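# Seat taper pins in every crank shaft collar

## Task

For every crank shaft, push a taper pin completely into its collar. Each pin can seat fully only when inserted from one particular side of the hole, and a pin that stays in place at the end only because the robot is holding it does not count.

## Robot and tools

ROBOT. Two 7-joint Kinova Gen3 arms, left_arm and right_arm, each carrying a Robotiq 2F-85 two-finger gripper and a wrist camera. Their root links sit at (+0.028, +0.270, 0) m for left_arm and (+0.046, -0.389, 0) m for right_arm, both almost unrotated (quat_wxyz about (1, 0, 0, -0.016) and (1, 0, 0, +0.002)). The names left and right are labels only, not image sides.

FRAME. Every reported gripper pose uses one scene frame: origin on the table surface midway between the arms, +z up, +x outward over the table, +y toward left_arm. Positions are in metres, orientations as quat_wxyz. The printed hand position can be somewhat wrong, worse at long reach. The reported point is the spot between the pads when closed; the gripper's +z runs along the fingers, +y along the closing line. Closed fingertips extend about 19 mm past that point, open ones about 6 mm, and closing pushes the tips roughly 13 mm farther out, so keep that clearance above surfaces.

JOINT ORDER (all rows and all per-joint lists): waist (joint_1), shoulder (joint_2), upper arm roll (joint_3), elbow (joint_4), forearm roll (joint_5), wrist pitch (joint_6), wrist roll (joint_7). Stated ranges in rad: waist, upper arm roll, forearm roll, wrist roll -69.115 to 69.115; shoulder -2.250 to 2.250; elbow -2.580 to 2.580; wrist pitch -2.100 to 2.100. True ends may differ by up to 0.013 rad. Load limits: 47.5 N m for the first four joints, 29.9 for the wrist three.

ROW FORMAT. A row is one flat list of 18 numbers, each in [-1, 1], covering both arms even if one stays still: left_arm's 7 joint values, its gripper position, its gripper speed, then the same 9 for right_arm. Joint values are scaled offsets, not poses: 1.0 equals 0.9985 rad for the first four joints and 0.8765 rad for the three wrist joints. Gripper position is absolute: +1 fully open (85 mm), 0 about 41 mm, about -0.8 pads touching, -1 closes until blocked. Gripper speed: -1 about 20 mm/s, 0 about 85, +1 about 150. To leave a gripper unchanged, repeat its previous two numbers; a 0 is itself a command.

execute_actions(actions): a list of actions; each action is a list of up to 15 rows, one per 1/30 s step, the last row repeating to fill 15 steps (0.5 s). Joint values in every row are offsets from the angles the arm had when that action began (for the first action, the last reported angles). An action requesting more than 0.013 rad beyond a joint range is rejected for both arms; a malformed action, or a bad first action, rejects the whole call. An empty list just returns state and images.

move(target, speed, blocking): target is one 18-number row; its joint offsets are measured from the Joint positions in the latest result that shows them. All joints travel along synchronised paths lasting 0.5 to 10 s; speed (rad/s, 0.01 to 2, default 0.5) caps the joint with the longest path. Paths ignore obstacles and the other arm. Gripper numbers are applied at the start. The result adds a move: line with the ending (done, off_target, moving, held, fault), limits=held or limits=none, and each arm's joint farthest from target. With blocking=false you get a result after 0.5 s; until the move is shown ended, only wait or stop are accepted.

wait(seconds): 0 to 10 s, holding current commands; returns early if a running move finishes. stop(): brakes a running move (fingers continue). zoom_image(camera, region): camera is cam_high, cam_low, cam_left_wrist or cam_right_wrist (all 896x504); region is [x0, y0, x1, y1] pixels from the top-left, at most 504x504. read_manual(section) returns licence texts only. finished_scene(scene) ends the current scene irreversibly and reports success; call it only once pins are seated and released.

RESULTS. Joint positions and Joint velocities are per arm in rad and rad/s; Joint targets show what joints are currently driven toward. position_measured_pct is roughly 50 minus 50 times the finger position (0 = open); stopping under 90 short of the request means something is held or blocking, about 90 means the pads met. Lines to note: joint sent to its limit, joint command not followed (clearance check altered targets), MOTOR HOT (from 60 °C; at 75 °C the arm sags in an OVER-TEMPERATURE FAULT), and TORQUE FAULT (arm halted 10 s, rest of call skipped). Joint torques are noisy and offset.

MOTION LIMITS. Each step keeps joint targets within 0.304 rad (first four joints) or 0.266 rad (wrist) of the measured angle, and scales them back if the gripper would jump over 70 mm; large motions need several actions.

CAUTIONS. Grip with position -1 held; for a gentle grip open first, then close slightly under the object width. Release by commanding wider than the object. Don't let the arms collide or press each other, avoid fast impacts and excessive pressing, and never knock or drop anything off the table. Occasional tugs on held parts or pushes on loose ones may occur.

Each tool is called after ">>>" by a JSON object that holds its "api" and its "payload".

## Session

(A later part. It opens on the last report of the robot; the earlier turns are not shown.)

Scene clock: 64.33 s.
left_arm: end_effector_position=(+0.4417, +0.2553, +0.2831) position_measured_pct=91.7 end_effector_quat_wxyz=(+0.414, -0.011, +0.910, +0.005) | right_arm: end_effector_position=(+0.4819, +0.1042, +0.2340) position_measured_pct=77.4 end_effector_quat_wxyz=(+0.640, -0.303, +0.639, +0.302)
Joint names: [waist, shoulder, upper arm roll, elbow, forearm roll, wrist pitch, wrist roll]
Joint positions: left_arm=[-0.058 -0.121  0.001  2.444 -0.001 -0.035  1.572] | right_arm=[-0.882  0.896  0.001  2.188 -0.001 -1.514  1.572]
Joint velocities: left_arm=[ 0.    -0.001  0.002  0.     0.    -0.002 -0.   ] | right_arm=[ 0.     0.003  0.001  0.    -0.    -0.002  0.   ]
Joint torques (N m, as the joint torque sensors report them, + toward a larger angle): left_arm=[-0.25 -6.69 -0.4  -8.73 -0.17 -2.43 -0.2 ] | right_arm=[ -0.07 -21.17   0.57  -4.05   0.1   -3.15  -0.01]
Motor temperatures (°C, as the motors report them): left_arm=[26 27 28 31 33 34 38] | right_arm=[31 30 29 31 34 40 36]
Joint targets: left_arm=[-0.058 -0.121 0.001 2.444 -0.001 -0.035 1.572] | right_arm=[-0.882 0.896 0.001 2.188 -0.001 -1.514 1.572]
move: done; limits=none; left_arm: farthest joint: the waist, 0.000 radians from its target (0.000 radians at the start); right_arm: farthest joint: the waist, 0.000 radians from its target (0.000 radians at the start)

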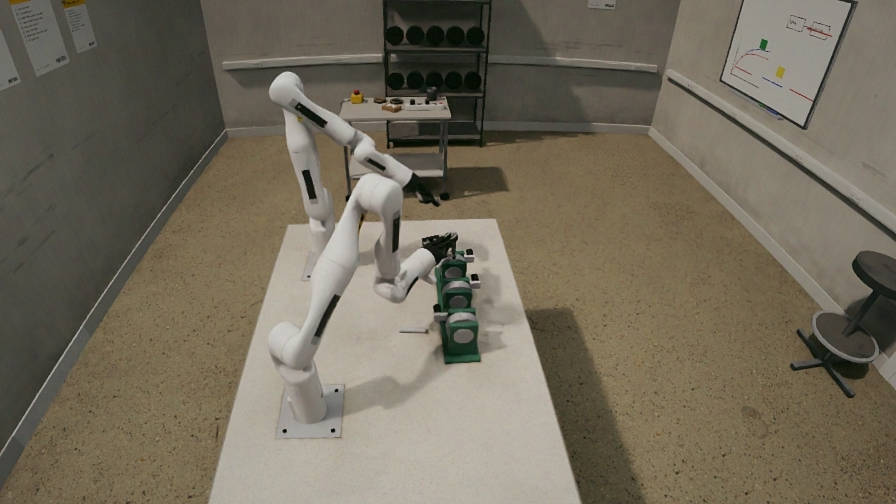

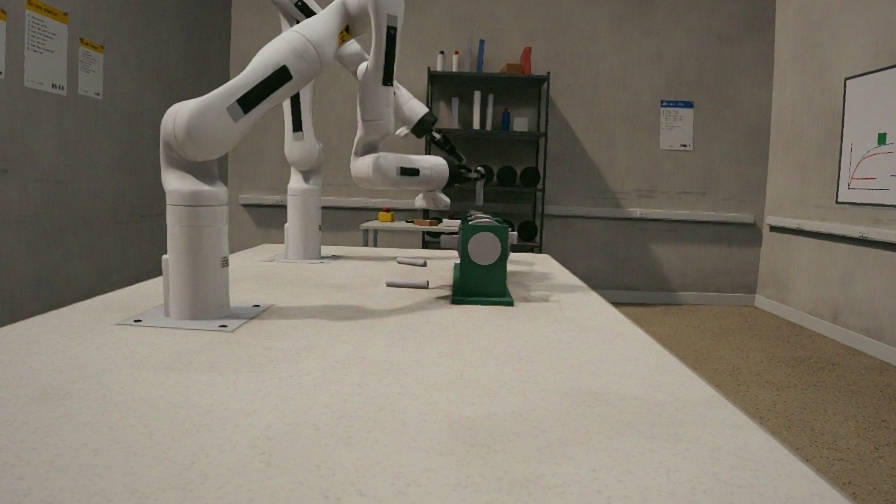

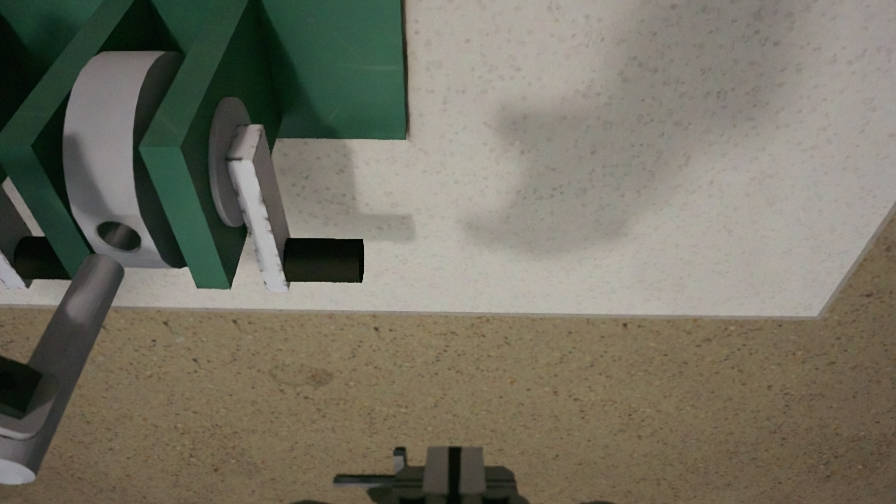

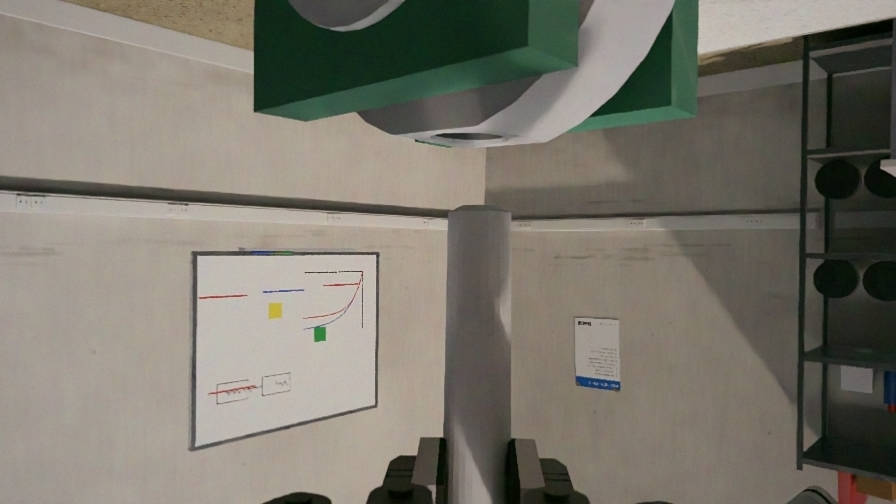

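Hole ~469 vs pin 480: q1 +.004; descend 9 mm.

>>> {"api": "move", "payload": {"target": [0,0,0,0,0,0,0,-1,0.3,0.004,0.026,0,-0.0045,0,-0.0245,0,-1,0.3], "speed": 0.07}}

>>> {"api": "zoom_image", "payload": {"camera": "cam_left_wrist", "region": [30,195,190,375]}}

>>> {"api": "zoom_image", "payload": {"camera": "cam_right_wrist", "region": [400,130,560,250]}}

Scene clock: 65.30 s.
left_arm: end_effector_position=(+0.4417, +0.2553, +0.2831) position_measured_pct=91.7 end_effector_quat_wxyz=(+0.414, -0.011, +0.910, +0.005) | right_arm: end_effector_position=(+0.4839, +0.1025, +0.2253) position_measured_pct=77.4 end_effector_quat_wxyz=(+0.640, -0.301, +0.639, +0.301)
Joint names: [waist, shoulder, upper arm roll, elbow, forearm roll, wrist pitch, wrist roll]
Joint positions: left_arm=[-0.058 -0.121  0.001  2.444 -0.001 -0.035  1.572] | right_arm=[-0.878  0.922  0.001  2.184 -0.001 -1.536  1.572]
Joint velocities: left_arm=[ 0.001 -0.    -0.001 -0.     0.    -0.001  0.   ] | right_arm=[0.    0.003 0.    0.    0.    0.    0.   ]
Joint torques (N m, as the joint torque sensors report them, + toward a larger angle): left_arm=[ 0.09 -6.74 -0.56 -9.08  0.12 -2.47 -0.27] | right_arm=[ -0.21 -21.64   0.54  -3.53  -0.05  -3.04   0.01]
Motor temperatures (°C, as the motors report them): left_arm=[26 27 28 31 33 34 38] | right_arm=[31 30 29 31 34 40 36]
Joint targets: left_arm=[-0.058 -0.121 0.001 2.444 -0.001 -0.035 1.572] | right_arm=[-0.878 0.922 0.001 2.184 -0.001 -1.536 1.572]
move: done; limits=none; left_arm: farthest joint: the waist, 0.000 radians from its target (0.000 radians at the start); right_arm: farthest joint: the waist, 0.000 radians from its target (0.004 radians at the start)

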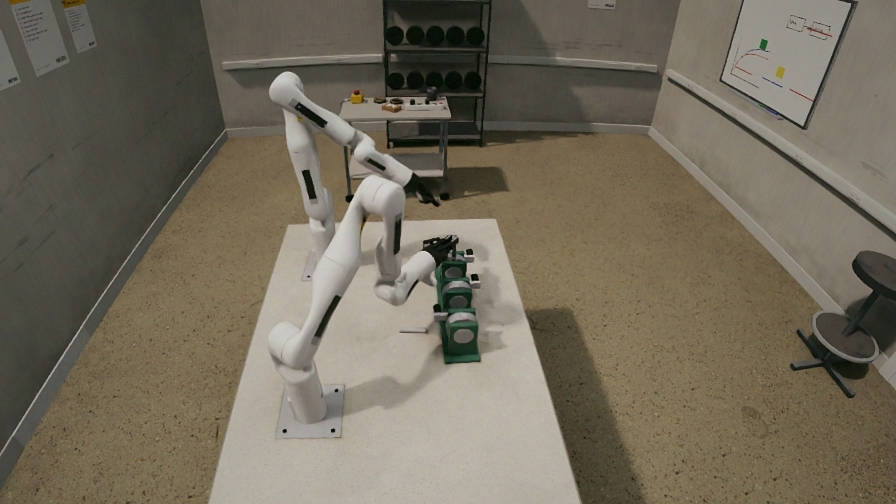

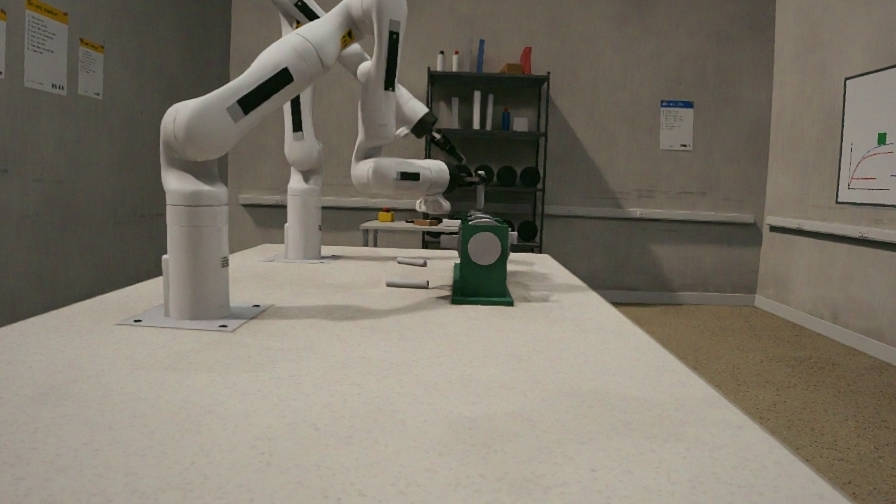

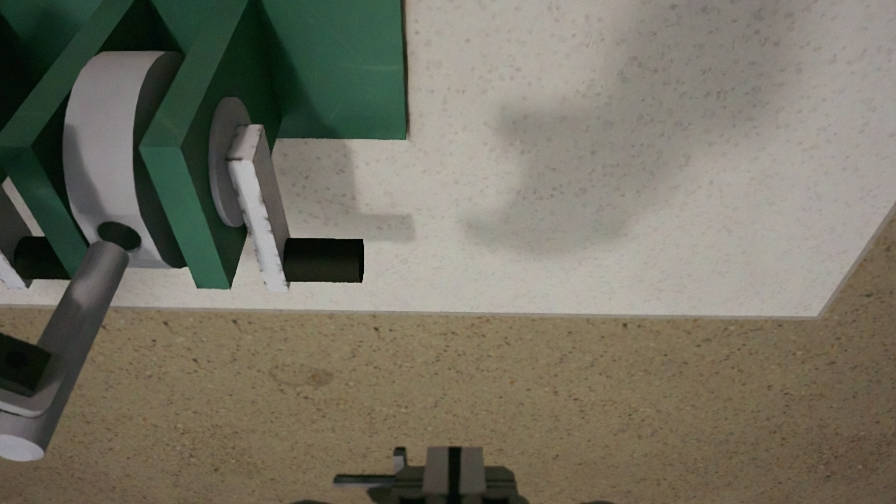

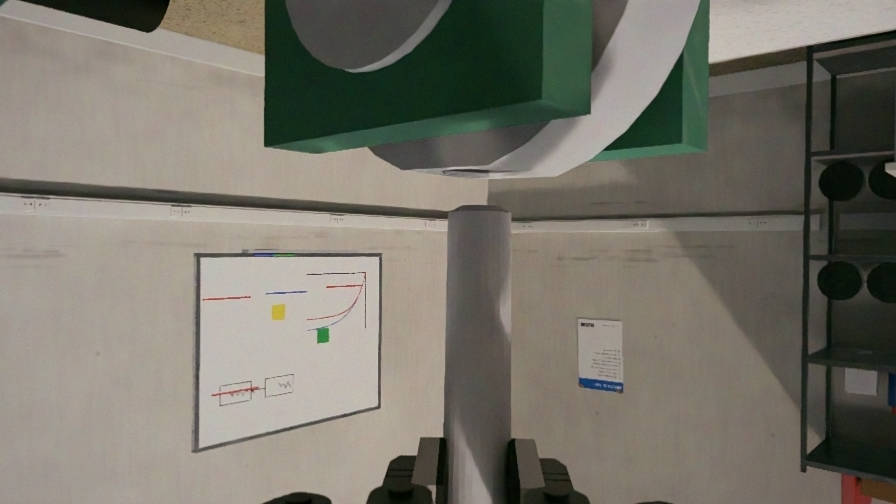

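Region (30, 195, 190, 375) of cam_left_wrist's 896x504 image, scaled by 2.800.

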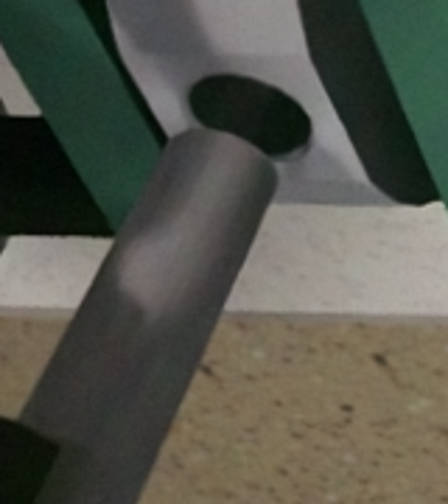

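Region (400, 130, 560, 250) of cam_right_wrist's 896x504 image, scaled by 3.150; it fills the top 378 rows of this view, and the rest is white.

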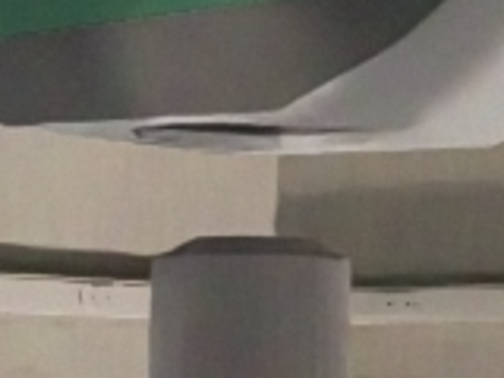

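>>> {"api": "move", "payload": {"target": [0,0,0,0,0,0,0,-1,0.3,0,0.034,0,-0.012,0,-0.025,0,-1,0.3], "speed": 0.05}}

Scene clock: 66.43 s.
left_arm: end_effector_position=(+0.4417, +0.2553, +0.2831) position_measured_pct=91.7 end_effector_quat_wxyz=(+0.414, -0.011, +0.910, +0.005) | right_arm: end_effector_position=(+0.4849, +0.1036, +0.2141) position_measured_pct=77.4 end_effector_quat_wxyz=(+0.641, -0.301, +0.639, +0.301)
Joint names: [waist, shoulder, upper arm roll, elbow, forearm roll, wrist pitch, wrist roll]
Joint positions: left_arm=[-0.058 -0.121  0.001  2.444 -0.001 -0.035  1.572] | right_arm=[-0.878  0.955  0.001  2.172 -0.001 -1.558  1.572]
Joint velocities: left_arm=[-0.001  0.    -0.002 -0.     0.     0.002 -0.   ] | right_arm=[ 0.     0.     0.    -0.002 -0.    -0.002 -0.   ]
Joint torques (N m, as the joint torque sensors report them, + toward a larger angle): left_arm=[ 0.1  -6.41 -0.36 -9.26 -0.07 -2.23 -0.53] | right_arm=[ -0.15 -20.35   0.78  -2.74   0.39  -2.7    0.18]
Motor temperatures (°C, as the motors report them): left_arm=[26 27 28 31 33 34 38] | right_arm=[31 30 29 31 34 40 36]
Joint targets: left_arm=[-0.058 -0.121 0.001 2.444 -0.001 -0.035 1.572] | right_arm=[-0.878 0.956 0.001 2.172 -0.001 -1.558 1.572]
move: done; limits=none; left_arm: farthest joint: the waist, 0.000 radians from its target (0.000 radians at the start); right_arm: farthest joint: the shoulder, 0.001 radians from its target (0.034 radians at the start)

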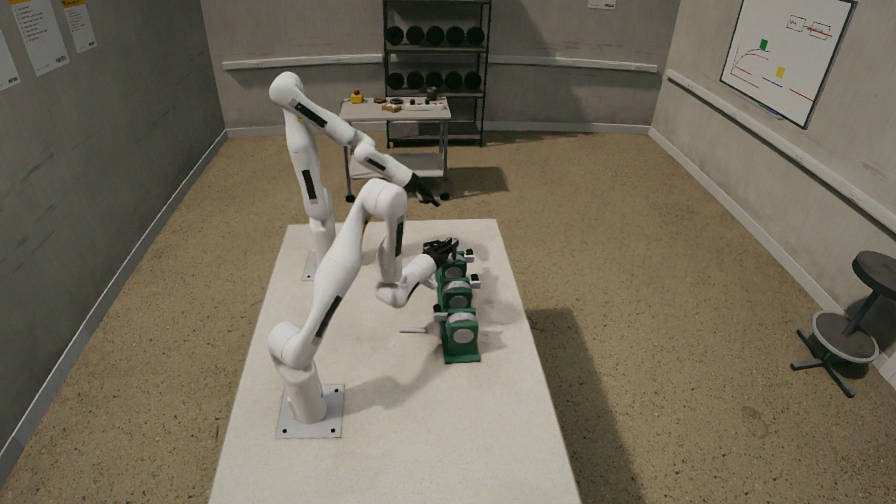

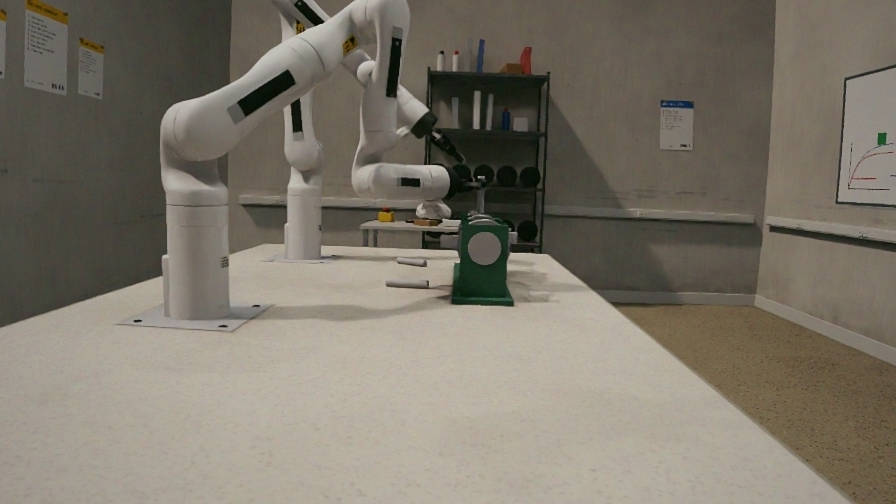

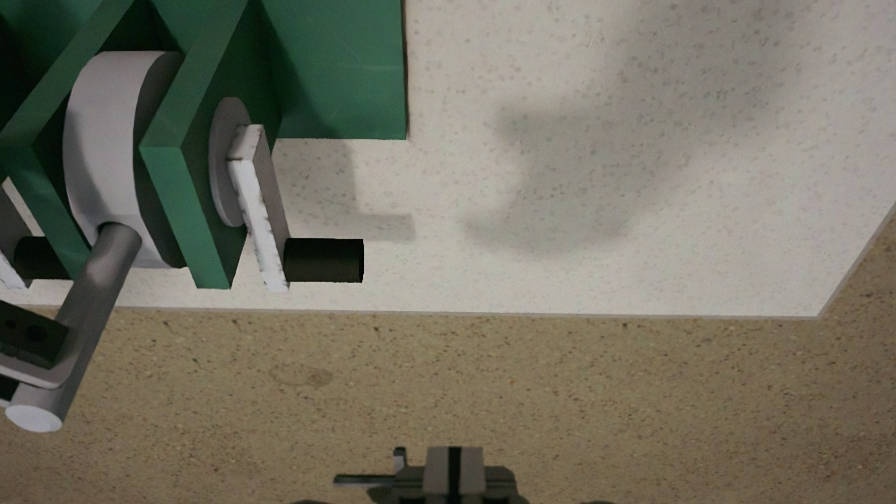

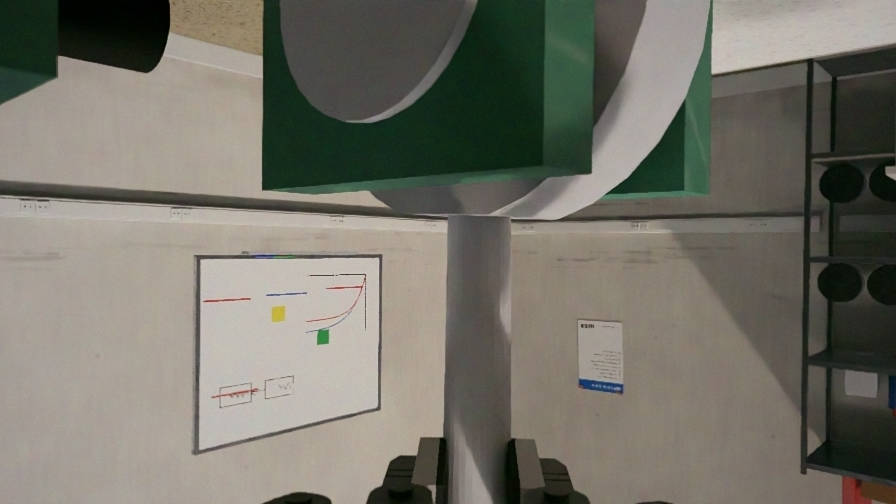

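>>> {"api": "zoom_image", "payload": {"camera": "cam_left_wrist", "region": [60,200,180,300]}}

Region (60, 200, 180, 300) of cam_left_wrist's 896x504 image, scaled by 4.200.

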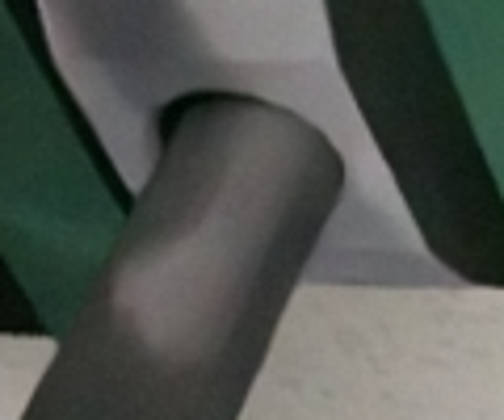

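>>> {"api": "move", "payload": {"target": [0,0,0,0,0,0,0,-1,0.3,0,0.043,0,-0.007,0,-0.041,0,-1,0.3], "speed": 0.05}}

Scene clock: 67.77 s.
left_arm: end_effector_position=(+0.4417, +0.2553, +0.2831) position_measured_pct=91.7 end_effector_quat_wxyz=(+0.414, -0.011, +0.910, +0.005) | right_arm: end_effector_position=(+0.4842, +0.1027, +0.1993) position_measured_pct=77.4 end_effector_quat_wxyz=(+0.641, -0.301, +0.639, +0.301)
Joint names: [waist, shoulder, upper arm roll, elbow, forearm roll, wrist pitch, wrist roll]
Joint positions: left_arm=[-0.058 -0.121  0.001  2.444 -0.001 -0.035  1.572] | right_arm=[-0.878  0.998  0.001  2.165 -0.001 -1.594  1.572]
Joint velocities: left_arm=[ 0.    -0.    -0.001  0.001 -0.     0.     0.   ] | right_arm=[ 0.     0.002  0.     0.     0.001 -0.     0.   ]
Joint torques (N m, as the joint torque sensors report them, + toward a larger angle): left_arm=[-0.56 -6.57 -0.37 -9.08  0.09 -2.35 -0.05] | right_arm=[ -0.43 -21.89   0.71  -2.9    0.    -3.54  -0.09]
Motor temperatures (°C, as the motors report them): left_arm=[26 27 28 31 33 34 38] | right_arm=[31 30 29 31 34 40 36]
Joint targets: left_arm=[-0.058 -0.121 0.001 2.444 -0.001 -0.035 1.572] | right_arm=[-0.878 0.998 0.001 2.165 -0.001 -1.594 1.572]
move: done; limits=none; left_arm: farthest joint: the waist, 0.000 radians from its target (0.000 radians at the start); right_arm: farthest joint: the waist, 0.000 radians from its target (0.000 radians at the start)

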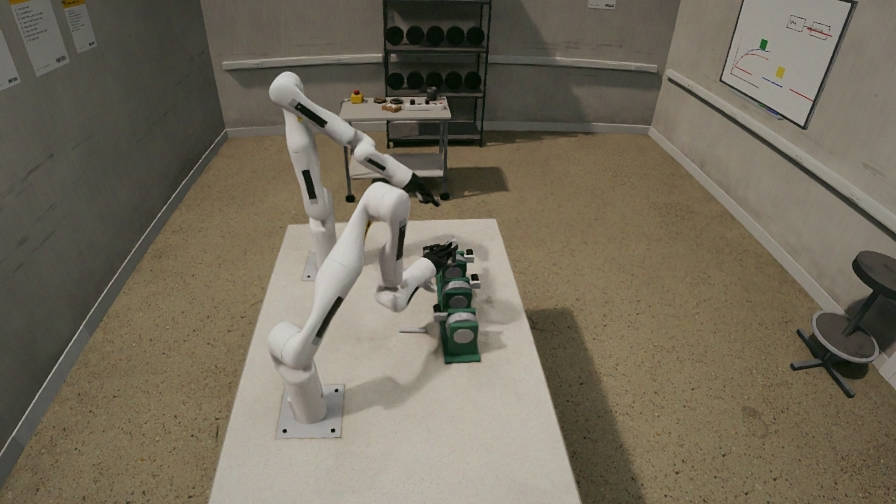

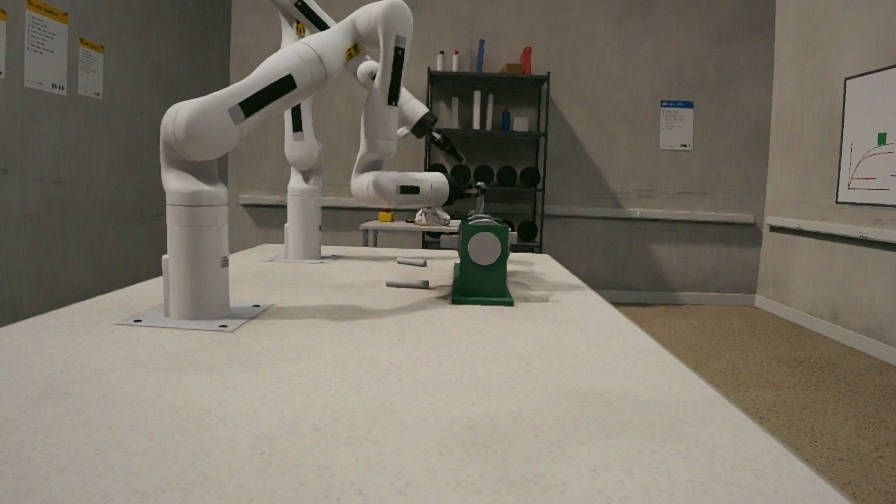

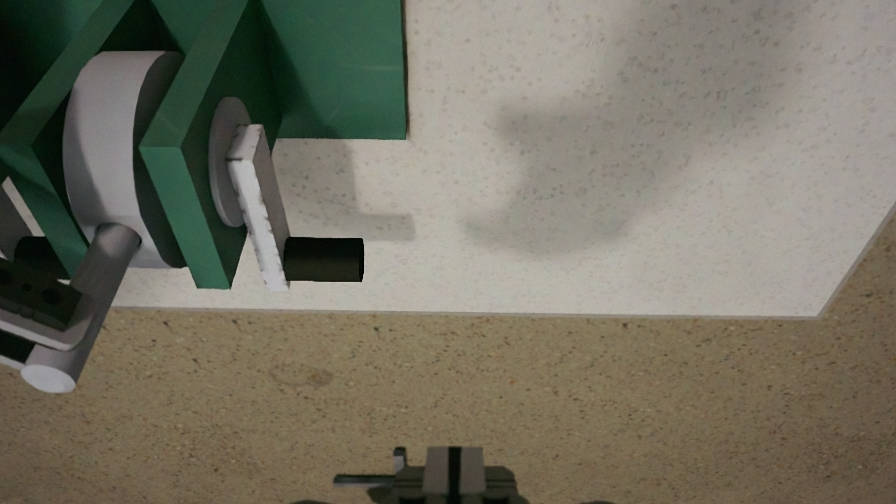

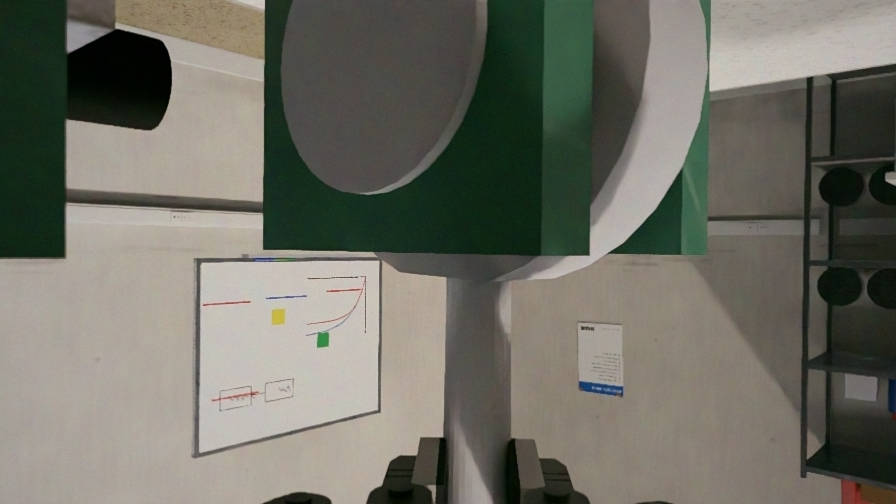

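>>> {"api": "execute_actions", "payload": {"actions": [[[0,0,0,0,0,0,0,-1,0.3,0,0,0,0,0,0,0,-0.2,0.3]]]}}

Scene clock: 68.97 s.
left_arm: end_effector_position=(+0.4417, +0.2553, +0.2831) position_measured_pct=91.7 end_effector_quat_wxyz=(+0.414, -0.011, +0.910, +0.005) | right_arm: end_effector_position=(+0.4842, +0.1027, +0.1993) position_measured_pct=59.9 end_effector_quat_wxyz=(+0.641, -0.301, +0.639, +0.301)
Joint names: [waist, shoulder, upper arm roll, elbow, forearm roll, wrist pitch, wrist roll]
Joint positions: left_arm=[-0.058 -0.121  0.001  2.444 -0.001 -0.035  1.572] | right_arm=[-0.878  0.998  0.001  2.165 -0.001 -1.594  1.572]
Joint velocities: left_arm=[-0.     0.     0.     0.001  0.    -0.001  0.   ] | right_arm=[ 0.     0.001  0.    -0.001 -0.     0.    -0.   ]
Joint torques (N m, as the joint torque sensors report them, + toward a larger angle): left_arm=[-0.23 -6.71 -0.25 -9.38  0.02 -2.44 -0.18] | right_arm=[ -0.13 -20.43   0.53  -2.41   0.27  -2.65  -0.11]
Motor temperatures (°C, as the motors report them): left_arm=[26 27 28 31 33 34 38] | right_arm=[31 30 29 31 34 40 36]
Joint targets: left_arm=[-0.058 -0.121 0.001 2.444 -0.001 -0.035 1.572] | right_arm=[-0.878 0.998 0.001 2.165 -0.001 -1.594 1.572]

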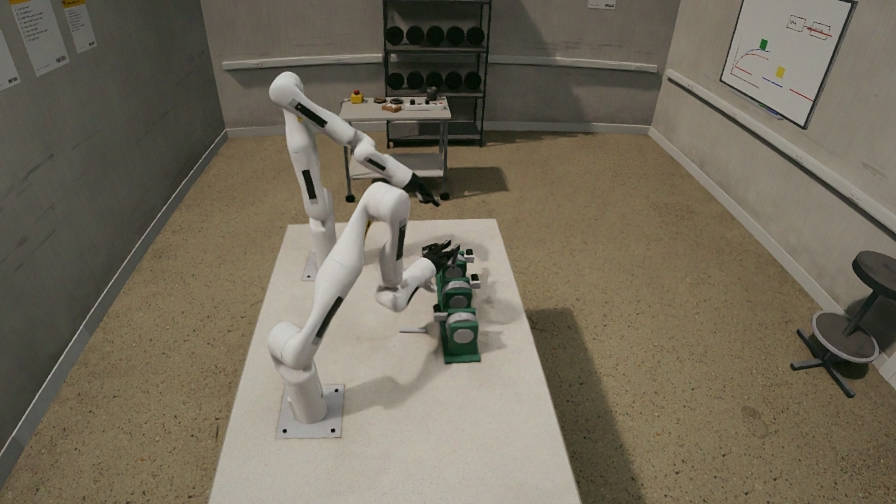

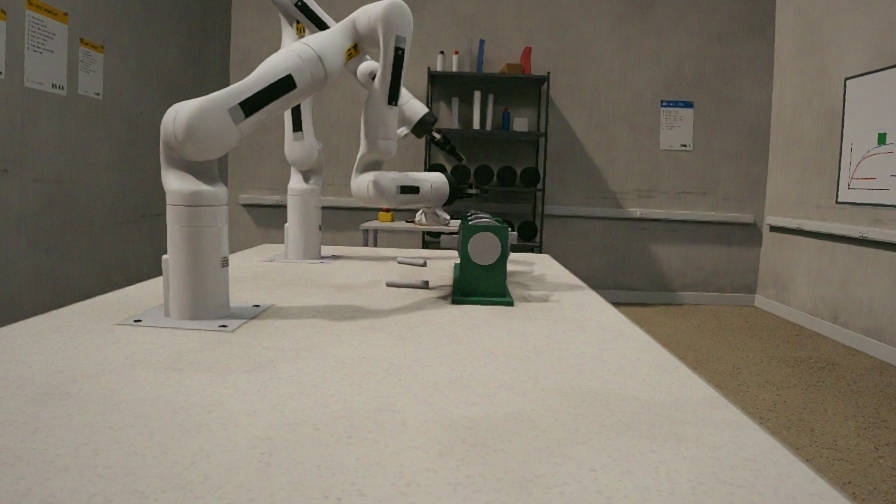

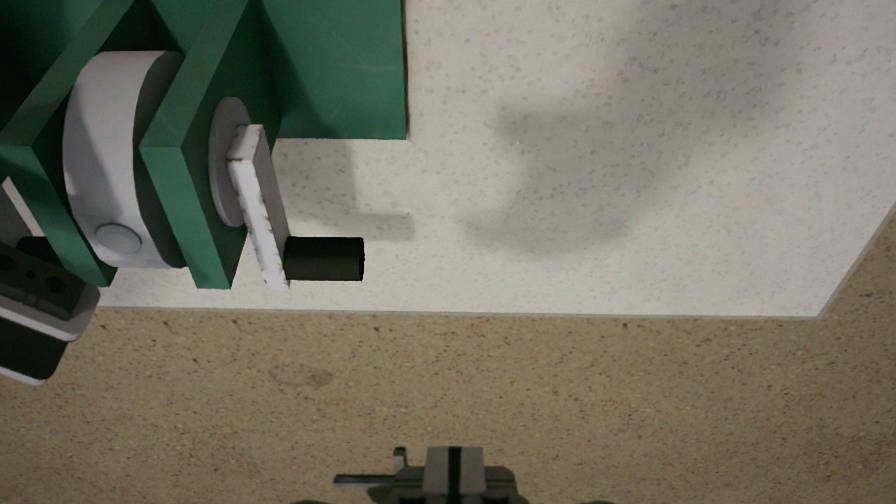

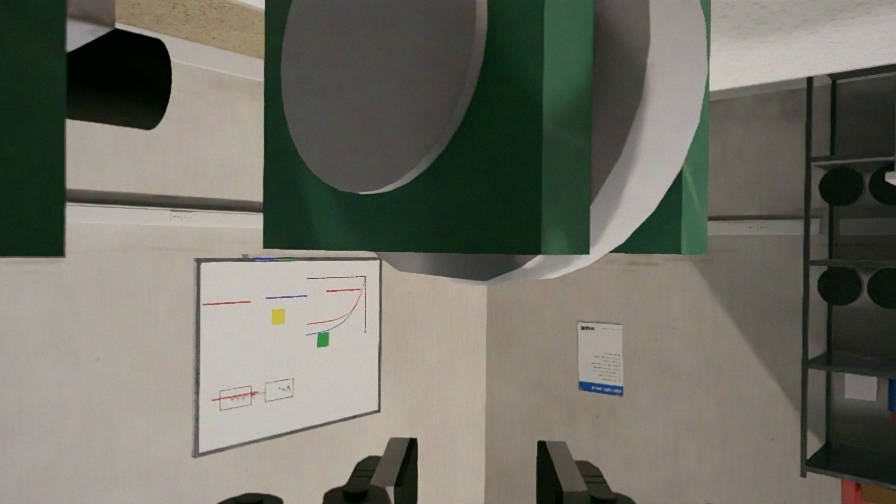

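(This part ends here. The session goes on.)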